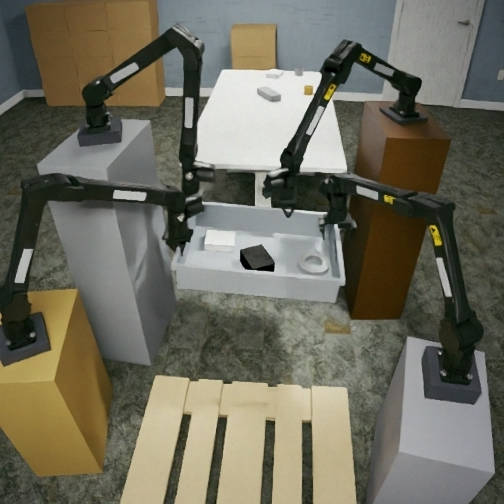

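Request:
execute_actions --actions '[{"arm4":{"joints":{"joint1_rad":-0.95,"joint2_rad":2.19,"joint4_rad":-1.28}}}]' --cameras '[]'

Request:
execute_actions --actions '[{"arm4":{"joints":{"gripper_m":0}}}]' --cameras '[]'

Request:
execute_actions --actions '[{"arm1":{"joints":{"joint2_rad":2.64,"joint3_rad":1.635}},"arm2":{"joints":{"joint2_rad":2.61}},"arm3":{"joints":{"joint2_rad":1.94,"joint3_rad":1.655}},"arm4":{"joints":{"joint2_rad":2.07,"joint3_rad":1.96}}}]' --cameras '[]'

Request:
execute_actions --actions '[{"arm1":{"joints":{"gripper_m":0.093}},"arm2":{"joints":{"gripper_m":0.093}}}]' --cameras '["cam_high"]'

Request:
execute_actions --actions '[{"arm1":{"joints":{"joint2_rad":2.2,"joint3_rad":1.45,"joint4_rad":-0.8}},"arm2":{"joints":{"joint2_rad":1.98,"joint3_rad":0.67,"joint4_rad":-0.26}}}]' --cameras '["cam_high"]'

Scene clock: 129.27 s.
Motor temperatures (°C, as the motors report them): arm1=[25 31 29 25 25 28] | arm2=[26 28 27 25 27 26] | arm3=[27 30 32 27 26 26] | arm4=[24 30 35 26 26 25]
arm1.joint_positions: joint1_rad=+0.230 joint2_rad=+2.652 joint3_rad=+1.624 joint4_rad=-0.523 joint5_rad=+0.004 joint6_rad=+0.599 gripper_m=+0.016
arm1.joint_status: not commanded
arm1.hand: x=-0.0108 y=+0.2297 z=+0.7021 quat_wxyz=(-0.009, -0.708, -0.706, +0.004) (m; scene frame)
arm2.joint_positions: joint1_rad=-0.324 joint2_rad=+2.613 joint3_rad=+0.911 joint4_rad=+0.088 joint5_rad=+0.004 joint6_rad=-1.625 gripper_m=+0.015
arm2.joint_status: not commanded
arm2.hand: x=+0.0267 y=-0.1395 z=+0.7172 quat_wxyz=(+0.014, +1.000, +0.007, -0.002) (m; scene frame)
arm3.joint_positions: joint1_rad=+0.187 joint2_rad=+2.028 joint3_rad=+1.610 joint4_rad=-1.134 joint5_rad=-0.008 joint6_rad=-0.817 gripper_m=+0.015
arm3.joint_status: not commanded
arm3.hand: x=+0.2536 y=-0.1504 z=+0.6987 quat_wxyz=(-0.004, +1.000, +0.004, -0.010) (m; scene frame)
arm4.joint_positions: joint1_rad=-0.947 joint2_rad=+2.157 joint3_rad=+1.903 joint4_rad=-1.298 joint5_rad=+0.001 joint6_rad=+0.509 gripper_m=+0.093
arm4.joint_status: all done
arm4.hand: x=+0.0905 y=+0.4381 z=+0.6972 quat_wxyz=(+0.000, -1.000, +0.006, +0.011) (m; scene frame)
pictures: none
No camera images: the call's "cameras" was empty. Leave "cameras" out to get every camera's image.

Scene clock: 129.97 s.
Motor temperatures (°C, as the motors report them): arm1=[25 31 29 25 25 28] | arm2=[26 28 27 25 27 26] | arm3=[27 30 32 27 26 26] | arm4=[24 30 35 26 26 25]
arm1.joint_positions: joint1_rad=+0.230 joint2_rad=+2.652 joint3_rad=+1.624 joint4_rad=-0.525 joint5_rad=+0.004 joint6_rad=+0.599 gripper_m=+0.016
arm1.joint_status: not commanded
arm1.hand: x=-0.0109 y=+0.2301 z=+0.7021 quat_wxyz=(-0.009, -0.708, -0.706, +0.003) (m; scene frame)
arm2.joint_positions: joint1_rad=-0.323 joint2_rad=+2.613 joint3_rad=+0.911 joint4_rad=+0.088 joint5_rad=+0.004 joint6_rad=-1.625 gripper_m=+0.015
arm2.joint_status: not commanded
arm2.hand: x=+0.0266 y=-0.1395 z=+0.7172 quat_wxyz=(+0.014, +1.000, +0.007, -0.002) (m; scene frame)
arm3.joint_positions: joint1_rad=+0.187 joint2_rad=+2.028 joint3_rad=+1.609 joint4_rad=-1.134 joint5_rad=-0.010 joint6_rad=-0.817 gripper_m=+0.015
arm3.joint_status: not commanded
arm3.hand: x=+0.2535 y=-0.1507 z=+0.6984 quat_wxyz=(-0.003, +1.000, +0.004, -0.011) (m; scene frame)
arm4.joint_positions: joint1_rad=-0.945 joint2_rad=+2.158 joint3_rad=+1.903 joint4_rad=-1.289 joint5_rad=-0.014 joint6_rad=+0.509 gripper_m=+0.016
arm4.joint_status: gripper_m off_target (ended at +0.016, target +0.000)
arm4.hand: x=+0.0906 y=+0.4336 z=+0.6968 quat_wxyz=(-0.009, -1.000, +0.005, +0.011) (m; scene frame)
pictures: none
No camera images: the call's "cameras" was empty. Leave "cameras" out to get every camera's image.

Scene clock: 130.63 s.
Motor temperatures (°C, as the motors report them): arm1=[25 31 29 25 25 28] | arm2=[26 28 27 25 27 26] | arm3=[27 30 32 27 26 26] | arm4=[24 30 35 26 26 25]
arm1.joint_positions: joint1_rad=+0.230 joint2_rad=+2.658 joint3_rad=+1.622 joint4_rad=-0.523 joint5_rad=+0.004 joint6_rad=+0.599 gripper_m=+0.016
arm1.joint_status: all done
arm1.hand: x=-0.0127 y=+0.2327 z=+0.6985 quat_wxyz=(-0.006, -0.708, -0.706, +0.003) (m; scene frame)
arm2.joint_positions: joint1_rad=-0.323 joint2_rad=+2.608 joint3_rad=+0.909 joint4_rad=+0.088 joint5_rad=+0.004 joint6_rad=-1.625 gripper_m=+0.015
arm2.joint_status: all done
arm2.hand: x=+0.0266 y=-0.1381 z=+0.7188 quat_wxyz=(+0.012, +1.000, +0.007, -0.002) (m; scene frame)
arm3.joint_positions: joint1_rad=+0.187 joint2_rad=+2.028 joint3_rad=+1.607 joint4_rad=-1.132 joint5_rad=-0.010 joint6_rad=-0.817 gripper_m=+0.015
arm3.joint_status: all done
arm3.hand: x=+0.2537 y=-0.1509 z=+0.6977 quat_wxyz=(-0.003, +1.000, +0.004, -0.011) (m; scene frame)
arm4.joint_positions: joint1_rad=-0.945 joint2_rad=+2.158 joint3_rad=+1.903 joint4_rad=-1.287 joint5_rad=-0.015 joint6_rad=+0.509 gripper_m=+0.016
arm4.joint_status: all done
arm4.hand: x=+0.0900 y=+0.4334 z=+0.6968 quat_wxyz=(-0.010, -1.000, +0.006, +0.012) (m; scene frame)
pictures: none
No camera images: the call's "cameras" was empty. Leave "cameras" out to get every camera's image.

Scene clock: 131.33 s.
Motor temperatures (°C, as the motors report them): arm1=[25 31 29 25 25 28] | arm2=[26 28 27 25 27 26] | arm3=[27 31 32 27 26 26] | arm4=[24 30 35 26 26 25]
arm1.joint_positions: joint1_rad=+0.230 joint2_rad=+2.645 joint3_rad=+1.622 joint4_rad=-0.523 joint5_rad=+0.003 joint6_rad=+0.600 gripper_m=+0.093
arm1.joint_status: all done
arm1.hand: x=-0.0095 y=+0.2281 z=+0.7056 quat_wxyz=(-0.012, -0.708, -0.706, +0.004) (m; scene frame)
arm2.joint_positions: joint1_rad=-0.323 joint2_rad=+2.608 joint3_rad=+0.915 joint4_rad=+0.096 joint5_rad=+0.004 joint6_rad=-1.625 gripper_m=+0.093
arm2.joint_status: all done
arm2.hand: x=+0.0269 y=-0.1323 z=+0.7185 quat_wxyz=(+0.005, +1.000, +0.007, -0.001) (m; scene frame)
arm3.joint_positions: joint1_rad=+0.186 joint2_rad=+2.028 joint3_rad=+1.605 joint4_rad=-1.134 joint5_rad=-0.004 joint6_rad=-0.818 gripper_m=+0.015
arm3.joint_status: not commanded
arm3.hand: x=+0.2555 y=-0.1511 z=+0.6970 quat_wxyz=(-0.003, +1.000, +0.005, -0.007) (m; scene frame)
arm4.joint_positions: joint1_rad=-0.945 joint2_rad=+2.159 joint3_rad=+1.901 joint4_rad=-1.285 joint5_rad=-0.021 joint6_rad=+0.509 gripper_m=+0.016
arm4.joint_status: not commanded
arm4.hand: x=+0.0907 y=+0.4326 z=+0.6955 quat_wxyz=(-0.012, -1.000, +0.006, +0.010) (m; scene frame)
pictures: cam_high
Images, in order (width x height): cam_high 504x504.

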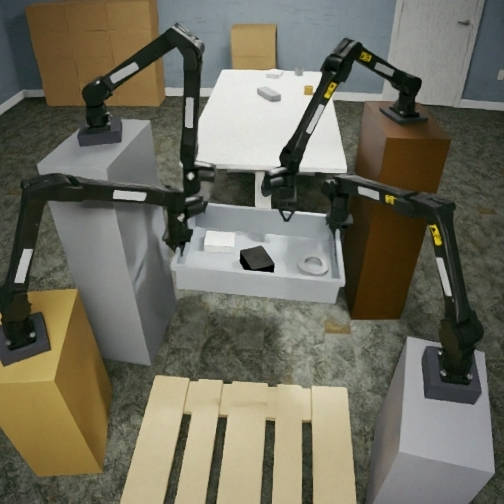

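Scene clock: 132.80 s.
Motor temperatures (°C, as the motors report them): arm1=[25 31 29 25 25 28] | arm2=[26 28 27 25 27 26] | arm3=[27 31 32 27 26 26] | arm4=[24 30 35 26 26 25]
arm1.joint_positions: joint1_rad=+0.230 joint2_rad=+2.183 joint3_rad=+1.446 joint4_rad=-0.793 joint5_rad=+0.003 joint6_rad=+0.601 gripper_m=+0.093
arm1.joint_status: all done
arm1.hand: x=-0.0120 y=+0.2317 z=+0.9254 quat_wxyz=(-0.020, -0.708, -0.706, +0.005) (m; scene frame)
arm2.joint_positions: joint1_rad=-0.323 joint2_rad=+1.963 joint3_rad=+0.670 joint4_rad=-0.252 joint5_rad=+0.004 joint6_rad=-1.625 gripper_m=+0.093
arm2.joint_status: all done
arm2.hand: x=+0.0285 y=-0.1246 z=+0.9203 quat_wxyz=(-0.020, +1.000, +0.007, +0.000) (m; scene frame)
arm3.joint_positions: joint1_rad=+0.186 joint2_rad=+2.028 joint3_rad=+1.605 joint4_rad=-1.134 joint5_rad=-0.004 joint6_rad=-0.818 gripper_m=+0.015
arm3.joint_status: not commanded
arm3.hand: x=+0.2555 y=-0.1511 z=+0.6970 quat_wxyz=(-0.003, +1.000, +0.005, -0.007) (m; scene frame)
arm4.joint_positions: joint1_rad=-0.945 joint2_rad=+2.159 joint3_rad=+1.901 joint4_rad=-1.285 joint5_rad=-0.021 joint6_rad=+0.509 gripper_m=+0.016
arm4.joint_status: not commanded
arm4.hand: x=+0.0907 y=+0.4326 z=+0.6955 quat_wxyz=(-0.012, -1.000, +0.006, +0.010) (m; scene frame)
pictures: cam_high
Images, in order (width x height): cam_high 504x504.

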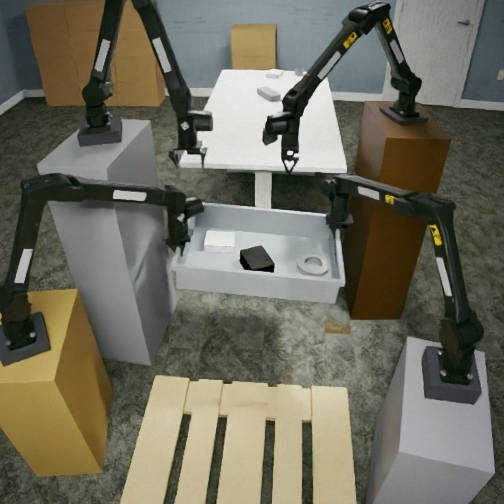

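Request:
execute_actions --actions '[{"arm3":{"joints":{"joint1_rad":0.05,"joint2_rad":1.89,"joint3_rad":1.3,"joint4_rad":-0.86,"joint6_rad":-0.95}},"arm4":{"joints":{"joint1_rad":-0.83,"joint2_rad":1.915,"joint3_rad":1.55,"joint4_rad":-1.08,"joint6_rad":0.625}}}]' --cameras '["cam_high"]'

Request:
execute_actions --actions '[{"arm3":{"joints":{"joint1_rad":-0.122,"joint2_rad":1.95,"joint3_rad":1.06,"joint4_rad":-0.583,"joint6_rad":-1.122}},"arm4":{"joints":{"joint1_rad":-0.69,"joint2_rad":1.895,"joint3_rad":1.227,"joint4_rad":-0.795,"joint6_rad":0.765}}}]' --cameras '[]'

Request:
execute_actions --actions '[{"arm3":{"joints":{"joint1_rad":-0.343,"joint2_rad":2.1,"joint3_rad":0.94,"joint4_rad":-0.32,"joint6_rad":-1.342}},"arm4":{"joints":{"joint1_rad":-0.505,"joint2_rad":1.975,"joint3_rad":1.015,"joint4_rad":-0.517,"joint6_rad":0.95}}}]' --cameras '["cam_high"]'

Scene clock: 139.13 s.
Motor temperatures (°C, as the motors report them): arm1=[25 31 29 25 25 28] | arm2=[26 28 28 25 27 26] | arm3=[27 31 32 27 26 26] | arm4=[24 31 36 26 27 25]
arm1.joint_positions: joint1_rad=+0.230 joint2_rad=+2.183 joint3_rad=+1.446 joint4_rad=-0.793 joint5_rad=+0.003 joint6_rad=+0.601 gripper_m=+0.093
arm1.joint_status: not commanded
arm1.hand: x=-0.0120 y=+0.2317 z=+0.9254 quat_wxyz=(-0.020, -0.708, -0.706, +0.005) (m; scene frame)
arm2.joint_positions: joint1_rad=-0.323 joint2_rad=+1.963 joint3_rad=+0.670 joint4_rad=-0.252 joint5_rad=+0.004 joint6_rad=-1.625 gripper_m=+0.093
arm2.joint_status: not commanded
arm2.hand: x=+0.0285 y=-0.1246 z=+0.9203 quat_wxyz=(-0.020, +1.000, +0.007, +0.000) (m; scene frame)
arm3.joint_positions: joint1_rad=+0.041 joint2_rad=+1.987 joint3_rad=+1.261 joint4_rad=-0.855 joint5_rad=+0.017 joint6_rad=-0.951 gripper_m=+0.015
arm3.joint_status: all done
arm3.hand: x=+0.3724 y=-0.1597 z=+0.6095 quat_wxyz=(-0.001, +1.000, -0.001, +0.009) (m; scene frame)
arm4.joint_positions: joint1_rad=-0.824 joint2_rad=+2.048 joint3_rad=+1.493 joint4_rad=-1.062 joint5_rad=-0.021 joint6_rad=+0.639 gripper_m=+0.017
arm4.joint_status: all done
arm4.hand: x=+0.2107 y=+0.4203 z=+0.6189 quat_wxyz=(+0.009, -1.000, +0.011, -0.022) (m; scene frame)
pictures: cam_high
Images, in order (width x height): cam_high 504x504.

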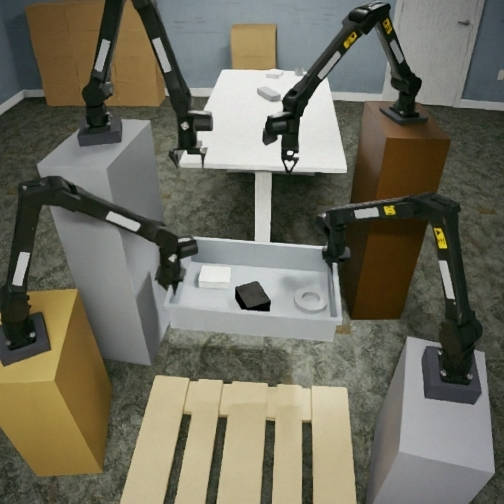

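Scene clock: 140.47 s.
Motor temperatures (°C, as the motors report them): arm1=[25 30 30 25 25 28] | arm2=[26 28 28 25 27 26] | arm3=[27 31 32 27 26 26] | arm4=[25 31 35 26 27 25]
arm1.joint_positions: joint1_rad=+0.230 joint2_rad=+2.183 joint3_rad=+1.446 joint4_rad=-0.793 joint5_rad=+0.003 joint6_rad=+0.601 gripper_m=+0.093
arm1.joint_status: not commanded
arm1.hand: x=-0.0120 y=+0.2317 z=+0.9254 quat_wxyz=(-0.020, -0.708, -0.706, +0.005) (m; scene frame)
arm2.joint_positions: joint1_rad=-0.323 joint2_rad=+1.963 joint3_rad=+0.670 joint4_rad=-0.252 joint5_rad=+0.004 joint6_rad=-1.625 gripper_m=+0.093
arm2.joint_status: not commanded
arm2.hand: x=+0.0285 y=-0.1246 z=+0.9203 quat_wxyz=(-0.020, +1.000, +0.007, +0.000) (m; scene frame)
arm3.joint_positions: joint1_rad=-0.135 joint2_rad=+1.999 joint3_rad=+1.027 joint4_rad=-0.580 joint5_rad=+0.008 joint6_rad=-1.124 gripper_m=+0.015
arm3.joint_status: all done
arm3.hand: x=+0.4757 y=-0.1686 z=+0.5446 quat_wxyz=(-0.010, +1.000, -0.003, -0.001) (m; scene frame)
arm4.joint_positions: joint1_rad=-0.678 joint2_rad=+1.996 joint3_rad=+1.179 joint4_rad=-0.775 joint5_rad=-0.026 joint6_rad=+0.787 gripper_m=+0.016
arm4.joint_status: all done
arm4.hand: x=+0.3173 y=+0.4072 z=+0.5524 quat_wxyz=(+0.002, -1.000, +0.011, -0.014) (m; scene frame)
pictures: none
No camera images: the call's "cameras" was empty. Leave "cameras" out to get every camera's image.

Scene clock: 141.80 s.
Motor temperatures (°C, as the motors report them): arm1=[25 30 30 25 25 28] | arm2=[26 28 28 25 27 26] | arm3=[27 31 32 27 26 26] | arm4=[25 31 35 26 27 25]
arm1.joint_positions: joint1_rad=+0.230 joint2_rad=+2.183 joint3_rad=+1.446 joint4_rad=-0.793 joint5_rad=+0.003 joint6_rad=+0.601 gripper_m=+0.093
arm1.joint_status: not commanded
arm1.hand: x=-0.0120 y=+0.2317 z=+0.9254 quat_wxyz=(-0.020, -0.708, -0.706, +0.005) (m; scene frame)
arm2.joint_positions: joint1_rad=-0.323 joint2_rad=+1.963 joint3_rad=+0.670 joint4_rad=-0.252 joint5_rad=+0.004 joint6_rad=-1.625 gripper_m=+0.093
arm2.joint_status: not commanded
arm2.hand: x=+0.0285 y=-0.1246 z=+0.9203 quat_wxyz=(-0.020, +1.000, +0.007, +0.000) (m; scene frame)
arm3.joint_positions: joint1_rad=-0.351 joint2_rad=+2.145 joint3_rad=+0.929 joint4_rad=-0.325 joint5_rad=+0.000 joint6_rad=-1.346 gripper_m=+0.015
arm3.joint_status: all done
arm3.hand: x=+0.5761 y=-0.1723 z=+0.4664 quat_wxyz=(-0.014, +1.000, +0.000, -0.004) (m; scene frame)
arm4.joint_positions: joint1_rad=-0.502 joint2_rad=+2.051 joint3_rad=+0.983 joint4_rad=-0.506 joint5_rad=-0.017 joint6_rad=+0.958 gripper_m=+0.016
arm4.joint_status: all done
arm4.hand: x=+0.4146 y=+0.3974 z=+0.4829 quat_wxyz=(+0.000, -1.000, +0.009, -0.005) (m; scene frame)
pictures: cam_high
Images, in order (width x height): cam_high 504x504.

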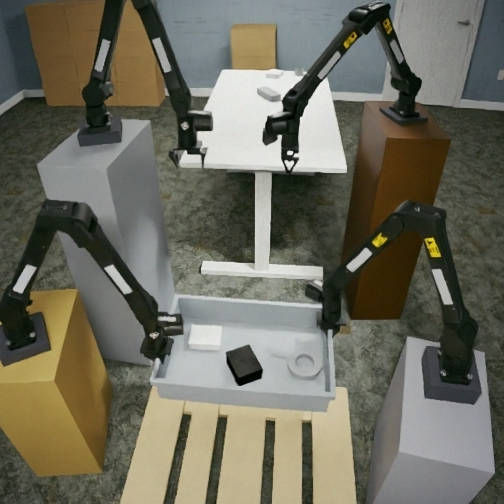

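Request:
execute_actions --actions '[{"arm3":{"joints":{"joint1_rad":-0.6,"joint2_rad":2.335,"joint3_rad":0.97,"joint4_rad":-0.125,"joint6_rad":-1.6}},"arm4":{"joints":{"joint1_rad":-0.275,"joint2_rad":2.135,"joint3_rad":0.93,"joint4_rad":-0.27,"joint6_rad":1.175}}}]' --cameras '[]'

Request:
execute_actions --actions '[{"arm3":{"joints":{"joint1_rad":-0.87,"joint2_rad":2.56,"joint3_rad":1.105,"joint4_rad":-0.035,"joint6_rad":-1.87}},"arm4":{"joints":{"joint1_rad":-0.006,"joint2_rad":2.36,"joint3_rad":0.97,"joint4_rad":-0.09,"joint6_rad":1.445}}}]' --cameras '["cam_high","arm3_cam_wrist","arm4_cam_wrist"]'

Scene clock: 145.00 s.
Motor temperatures (°C, as the motors report them): arm1=[25 30 30 25 25 28] | arm2=[26 28 28 25 27 26] | arm3=[27 30 31 27 26 26] | arm4=[25 31 35 26 27 25]
arm1.joint_positions: joint1_rad=+0.230 joint2_rad=+2.183 joint3_rad=+1.446 joint4_rad=-0.793 joint5_rad=+0.003 joint6_rad=+0.601 gripper_m=+0.093
arm1.joint_status: not commanded
arm1.hand: x=-0.0120 y=+0.2317 z=+0.9254 quat_wxyz=(-0.020, -0.708, -0.706, +0.005) (m; scene frame)
arm2.joint_positions: joint1_rad=-0.323 joint2_rad=+1.963 joint3_rad=+0.670 joint4_rad=-0.252 joint5_rad=+0.004 joint6_rad=-1.625 gripper_m=+0.093
arm2.joint_status: not commanded
arm2.hand: x=+0.0285 y=-0.1246 z=+0.9203 quat_wxyz=(-0.020, +1.000, +0.007, +0.000) (m; scene frame)
arm3.joint_positions: joint1_rad=-0.605 joint2_rad=+2.380 joint3_rad=+0.959 joint4_rad=-0.120 joint5_rad=-0.008 joint6_rad=-1.612 gripper_m=+0.015
arm3.joint_status: all done
arm3.hand: x=+0.6815 y=-0.1790 z=+0.3779 quat_wxyz=(-0.015, +1.000, +0.006, -0.005) (m; scene frame)
arm4.joint_positions: joint1_rad=-0.274 joint2_rad=+2.219 joint3_rad=+0.912 joint4_rad=-0.266 joint5_rad=-0.010 joint6_rad=+1.177 gripper_m=+0.016
arm4.joint_status: all done
arm4.hand: x=+0.5150 y=+0.3832 z=+0.4046 quat_wxyz=(+0.003, -1.000, +0.004, -0.002) (m; scene frame)
pictures: none
No camera images: the call's "cameras" was empty. Leave "cameras" out to get every camera's image.

Scene clock: 146.37 s.
Motor temperatures (°C, as the motors report them): arm1=[25 30 30 25 25 28] | arm2=[26 28 28 25 27 26] | arm3=[27 30 31 27 26 26] | arm4=[25 31 34 26 27 25]
arm1.joint_positions: joint1_rad=+0.230 joint2_rad=+2.183 joint3_rad=+1.446 joint4_rad=-0.793 joint5_rad=+0.003 joint6_rad=+0.601 gripper_m=+0.093
arm1.joint_status: not commanded
arm1.hand: x=-0.0120 y=+0.2317 z=+0.9254 quat_wxyz=(-0.020, -0.708, -0.706, +0.005) (m; scene frame)
arm2.joint_positions: joint1_rad=-0.323 joint2_rad=+1.963 joint3_rad=+0.670 joint4_rad=-0.252 joint5_rad=+0.004 joint6_rad=-1.625 gripper_m=+0.093
arm2.joint_status: not commanded
arm2.hand: x=+0.0285 y=-0.1246 z=+0.9203 quat_wxyz=(-0.020, +1.000, +0.007, +0.000) (m; scene frame)
arm3.joint_positions: joint1_rad=-0.874 joint2_rad=+2.606 joint3_rad=+1.103 joint4_rad=-0.032 joint5_rad=-0.010 joint6_rad=-1.893 gripper_m=+0.015
arm3.joint_status: all done
arm3.hand: x=+0.7917 y=-0.1874 z=+0.2972 quat_wxyz=(-0.018, +1.000, +0.012, +0.000) (m; scene frame)
arm4.joint_positions: joint1_rad=-0.004 joint2_rad=+2.440 joint3_rad=+0.965 joint4_rad=-0.092 joint5_rad=-0.009 joint6_rad=+1.435 gripper_m=+0.016
arm4.joint_status: all done
arm4.hand: x=+0.6204 y=+0.3668 z=+0.3239 quat_wxyz=(+0.002, -1.000, -0.002, -0.001) (m; scene frame)
pictures: arm3_cam_wrist, arm4_cam_wrist, cam_high
Images, in order (width x height): arm3_cam_wrist 504x504, arm4_cam_wrist 504x504, cam_high 504x504.

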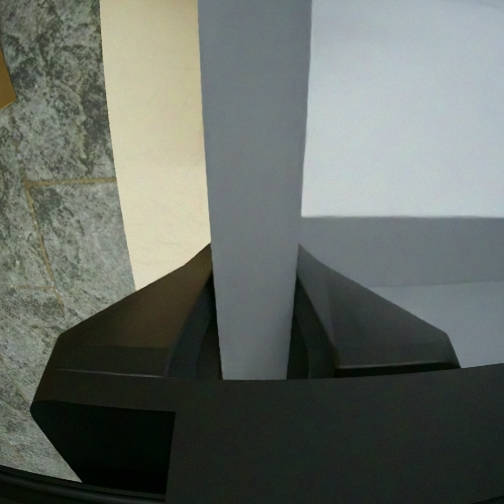

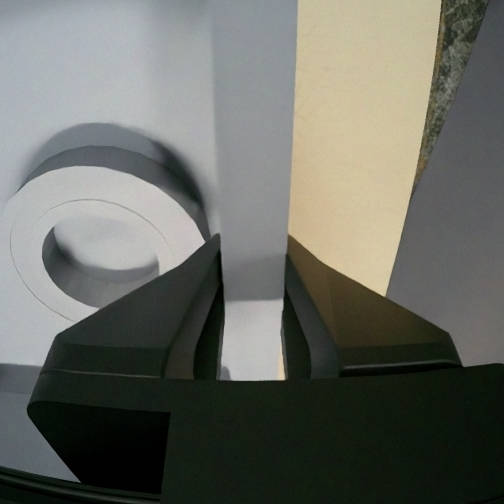

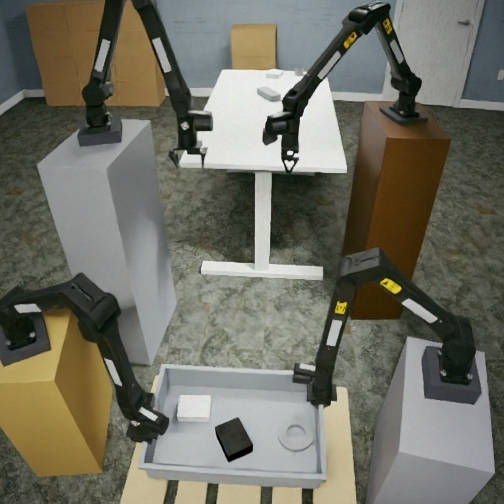

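Request:
execute_actions --actions '[{"arm3":{"joints":{"joint2_rad":2.745,"joint3_rad":1.275,"joint4_rad":-0.045}},"arm4":{"joints":{"joint2_rad":2.565,"joint3_rad":1.09,"joint4_rad":-0.01}}}]' --cameras '["cam_high"]'

Scene clock: 148.00 s.
Motor temperatures (°C, as the motors report them): arm1=[25 30 30 25 25 28] | arm2=[26 27 28 25 27 26] | arm3=[27 30 31 27 26 26] | arm4=[25 31 34 26 27 25]
arm1.joint_positions: joint1_rad=+0.230 joint2_rad=+2.183 joint3_rad=+1.446 joint4_rad=-0.793 joint5_rad=+0.003 joint6_rad=+0.601 gripper_m=+0.093
arm1.joint_status: not commanded
arm1.hand: x=-0.0120 y=+0.2317 z=+0.9254 quat_wxyz=(-0.020, -0.708, -0.706, +0.005) (m; scene frame)
arm2.joint_positions: joint1_rad=-0.323 joint2_rad=+1.963 joint3_rad=+0.670 joint4_rad=-0.252 joint5_rad=+0.004 joint6_rad=-1.625 gripper_m=+0.093
arm2.joint_status: not commanded
arm2.hand: x=+0.0285 y=-0.1246 z=+0.9203 quat_wxyz=(-0.020, +1.000, +0.007, +0.000) (m; scene frame)
arm3.joint_positions: joint1_rad=-0.869 joint2_rad=+2.766 joint3_rad=+1.240 joint4_rad=-0.044 joint5_rad=+0.001 joint6_rad=-1.885 gripper_m=+0.015
arm3.joint_status: all done
arm3.hand: x=+0.7908 y=-0.1879 z=+0.2371 quat_wxyz=(+0.000, +1.000, +0.011, +0.000) (m; scene frame)
arm4.joint_positions: joint1_rad=-0.007 joint2_rad=+2.625 joint3_rad=+1.080 joint4_rad=-0.021 joint5_rad=-0.010 joint6_rad=+1.431 gripper_m=+0.016
arm4.joint_status: all done
arm4.hand: x=+0.6187 y=+0.3641 z=+0.2580 quat_wxyz=(+0.001, -1.000, -0.003, -0.001) (m; scene frame)
pictures: cam_high
Images, in order (width x height): cam_high 504x504.

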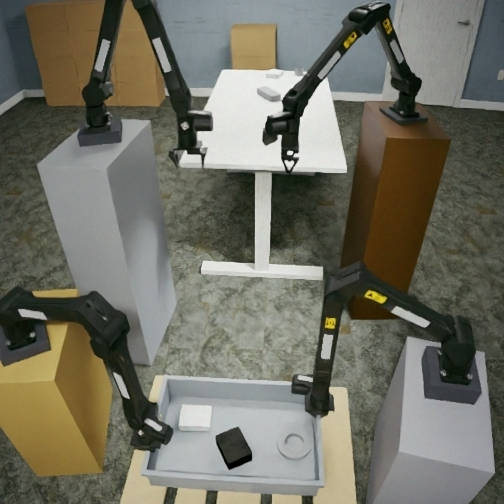

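Request:
execute_actions --actions '[{"arm3":{"joints":{"joint2_rad":2.81,"joint3_rad":1.32}},"arm4":{"joints":{"joint2_rad":2.64,"joint3_rad":1.13,"joint4_rad":0.01}}}]' --cameras '["cam_high"]'

Scene clock: 152.30 s.
Motor temperatures (°C, as the motors report them): arm1=[25 30 30 25 25 28] | arm2=[26 27 28 25 27 26] | arm3=[27 30 30 27 26 26] | arm4=[25 31 33 26 27 25]
arm1.joint_positions: joint1_rad=+0.230 joint2_rad=+2.183 joint3_rad=+1.446 joint4_rad=-0.793 joint5_rad=+0.003 joint6_rad=+0.601 gripper_m=+0.093
arm1.joint_status: not commanded
arm1.hand: x=-0.0120 y=+0.2317 z=+0.9254 quat_wxyz=(-0.020, -0.708, -0.706, +0.005) (m; scene frame)
arm2.joint_positions: joint1_rad=-0.323 joint2_rad=+1.963 joint3_rad=+0.670 joint4_rad=-0.252 joint5_rad=+0.004 joint6_rad=-1.625 gripper_m=+0.093
arm2.joint_status: not commanded
arm2.hand: x=+0.0285 y=-0.1246 z=+0.9203 quat_wxyz=(-0.020, +1.000, +0.007, +0.000) (m; scene frame)
arm3.joint_positions: joint1_rad=-0.869 joint2_rad=+2.769 joint3_rad=+1.246 joint4_rad=-0.052 joint5_rad=+0.001 joint6_rad=-1.885 gripper_m=+0.015
arm3.joint_status: all done
arm3.hand: x=+0.7909 y=-0.1877 z=+0.2363 quat_wxyz=(+0.002, +1.000, +0.011, -0.001) (m; scene frame)
arm4.joint_positions: joint1_rad=-0.007 joint2_rad=+2.626 joint3_rad=+1.080 joint4_rad=-0.019 joint5_rad=-0.010 joint6_rad=+1.431 gripper_m=+0.016
arm4.joint_status: all done
arm4.hand: x=+0.6186 y=+0.3639 z=+0.2573 quat_wxyz=(+0.000, -1.000, -0.003, -0.001) (m; scene frame)
pictures: cam_high
Images, in order (width x height): cam_high 504x504.

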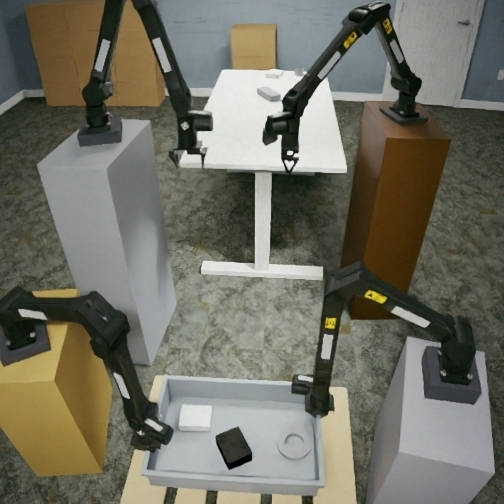

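Landed.

Request:
execute_actions --actions '[{"arm3":{"joints":{"joint2_rad":2.77,"joint3_rad":1.25,"gripper_m":0.093}},"arm4":{"joints":{"joint2_rad":2.62,"joint3_rad":1.085,"gripper_m":0.093}}}]' --cameras '[]'

Request:
execute_actions --actions '[{"arm3":{"joints":{"joint2_rad":2.2,"joint3_rad":0.95,"joint4_rad":-0.3}},"arm4":{"joints":{"joint2_rad":2.1,"joint3_rad":0.86,"joint4_rad":-0.33}}}]' --cameras '["cam_high","arm4_cam_wrist"]'

Request:
finished_scene --scene 1

Scene clock: 154.17 s.
Motor temperatures (°C, as the motors report them): arm1=[25 30 30 25 25 28] | arm2=[26 27 28 25 27 26] | arm3=[27 30 30 27 26 26] | arm4=[25 30 33 26 27 25]
arm1.joint_positions: joint1_rad=+0.230 joint2_rad=+2.183 joint3_rad=+1.446 joint4_rad=-0.793 joint5_rad=+0.003 joint6_rad=+0.601 gripper_m=+0.093
arm1.joint_status: not commanded
arm1.hand: x=-0.0120 y=+0.2317 z=+0.9254 quat_wxyz=(-0.020, -0.708, -0.706, +0.005) (m; scene frame)
arm2.joint_positions: joint1_rad=-0.323 joint2_rad=+1.963 joint3_rad=+0.670 joint4_rad=-0.252 joint5_rad=+0.004 joint6_rad=-1.625 gripper_m=+0.093
arm2.joint_status: not commanded
arm2.hand: x=+0.0285 y=-0.1246 z=+0.9203 quat_wxyz=(-0.020, +1.000, +0.007, +0.000) (m; scene frame)
arm3.joint_positions: joint1_rad=-0.869 joint2_rad=+2.771 joint3_rad=+1.253 joint4_rad=-0.052 joint5_rad=+0.000 joint6_rad=-1.885 gripper_m=+0.093
arm3.joint_status: all done
arm3.hand: x=+0.7918 y=-0.1845 z=+0.2354 quat_wxyz=(+0.000, +1.000, +0.011, -0.001) (m; scene frame)
arm4.joint_positions: joint1_rad=-0.007 joint2_rad=+2.626 joint3_rad=+1.085 joint4_rad=-0.006 joint5_rad=-0.003 joint6_rad=+1.433 gripper_m=+0.093
arm4.joint_status: all done
arm4.hand: x=+0.6168 y=+0.3581 z=+0.2574 quat_wxyz=(-0.008, -1.000, -0.001, +0.003) (m; scene frame)
pictures: none
No camera images: the call's "cameras" was empty. Leave "cameras" out to get every camera's image.

Scene clock: 155.50 s.
Motor temperatures (°C, as the motors report them): arm1=[25 30 30 25 25 28] | arm2=[26 27 28 25 27 26] | arm3=[27 30 30 27 26 26] | arm4=[24 30 33 26 27 25]
arm1.joint_positions: joint1_rad=+0.230 joint2_rad=+2.183 joint3_rad=+1.446 joint4_rad=-0.793 joint5_rad=+0.003 joint6_rad=+0.601 gripper_m=+0.093
arm1.joint_status: not commanded
arm1.hand: x=-0.0120 y=+0.2317 z=+0.9254 quat_wxyz=(-0.020, -0.708, -0.706, +0.005) (m; scene frame)
arm2.joint_positions: joint1_rad=-0.323 joint2_rad=+1.963 joint3_rad=+0.670 joint4_rad=-0.252 joint5_rad=+0.004 joint6_rad=-1.625 gripper_m=+0.093
arm2.joint_status: not commanded
arm2.hand: x=+0.0285 y=-0.1246 z=+0.9203 quat_wxyz=(-0.020, +1.000, +0.007, +0.000) (m; scene frame)
arm3.joint_positions: joint1_rad=-0.867 joint2_rad=+2.203 joint3_rad=+0.948 joint4_rad=-0.292 joint5_rad=-0.003 joint6_rad=-1.884 gripper_m=+0.093
arm3.joint_status: all done
arm3.hand: x=+0.7926 y=-0.1791 z=+0.4456 quat_wxyz=(-0.012, +1.000, +0.011, +0.001) (m; scene frame)
arm4.joint_positions: joint1_rad=-0.006 joint2_rad=+2.095 joint3_rad=+0.859 joint4_rad=-0.313 joint5_rad=-0.003 joint6_rad=+1.435 gripper_m=+0.093
arm4.joint_status: all done
arm4.hand: x=+0.6181 y=+0.3574 z=+0.4449 quat_wxyz=(-0.007, -1.000, -0.001, +0.003) (m; scene frame)
pictures: arm4_cam_wrist, cam_high
Images, in order (width x height): arm4_cam_wrist 504x504, cam_high 504x504.

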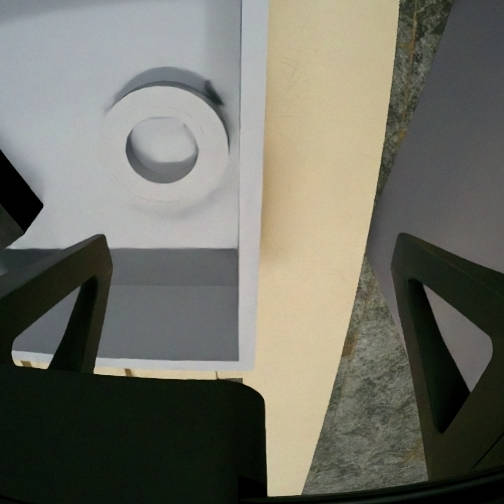

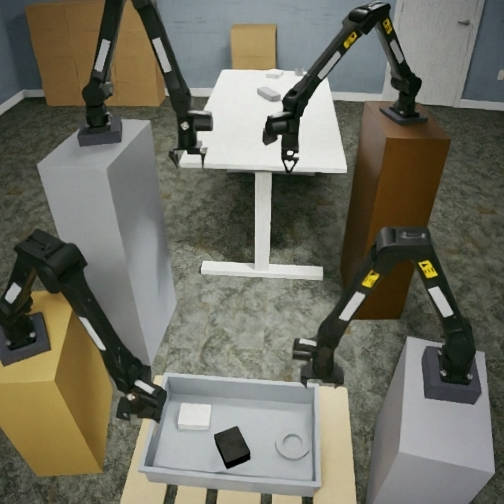

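The scene is finished: the task was done.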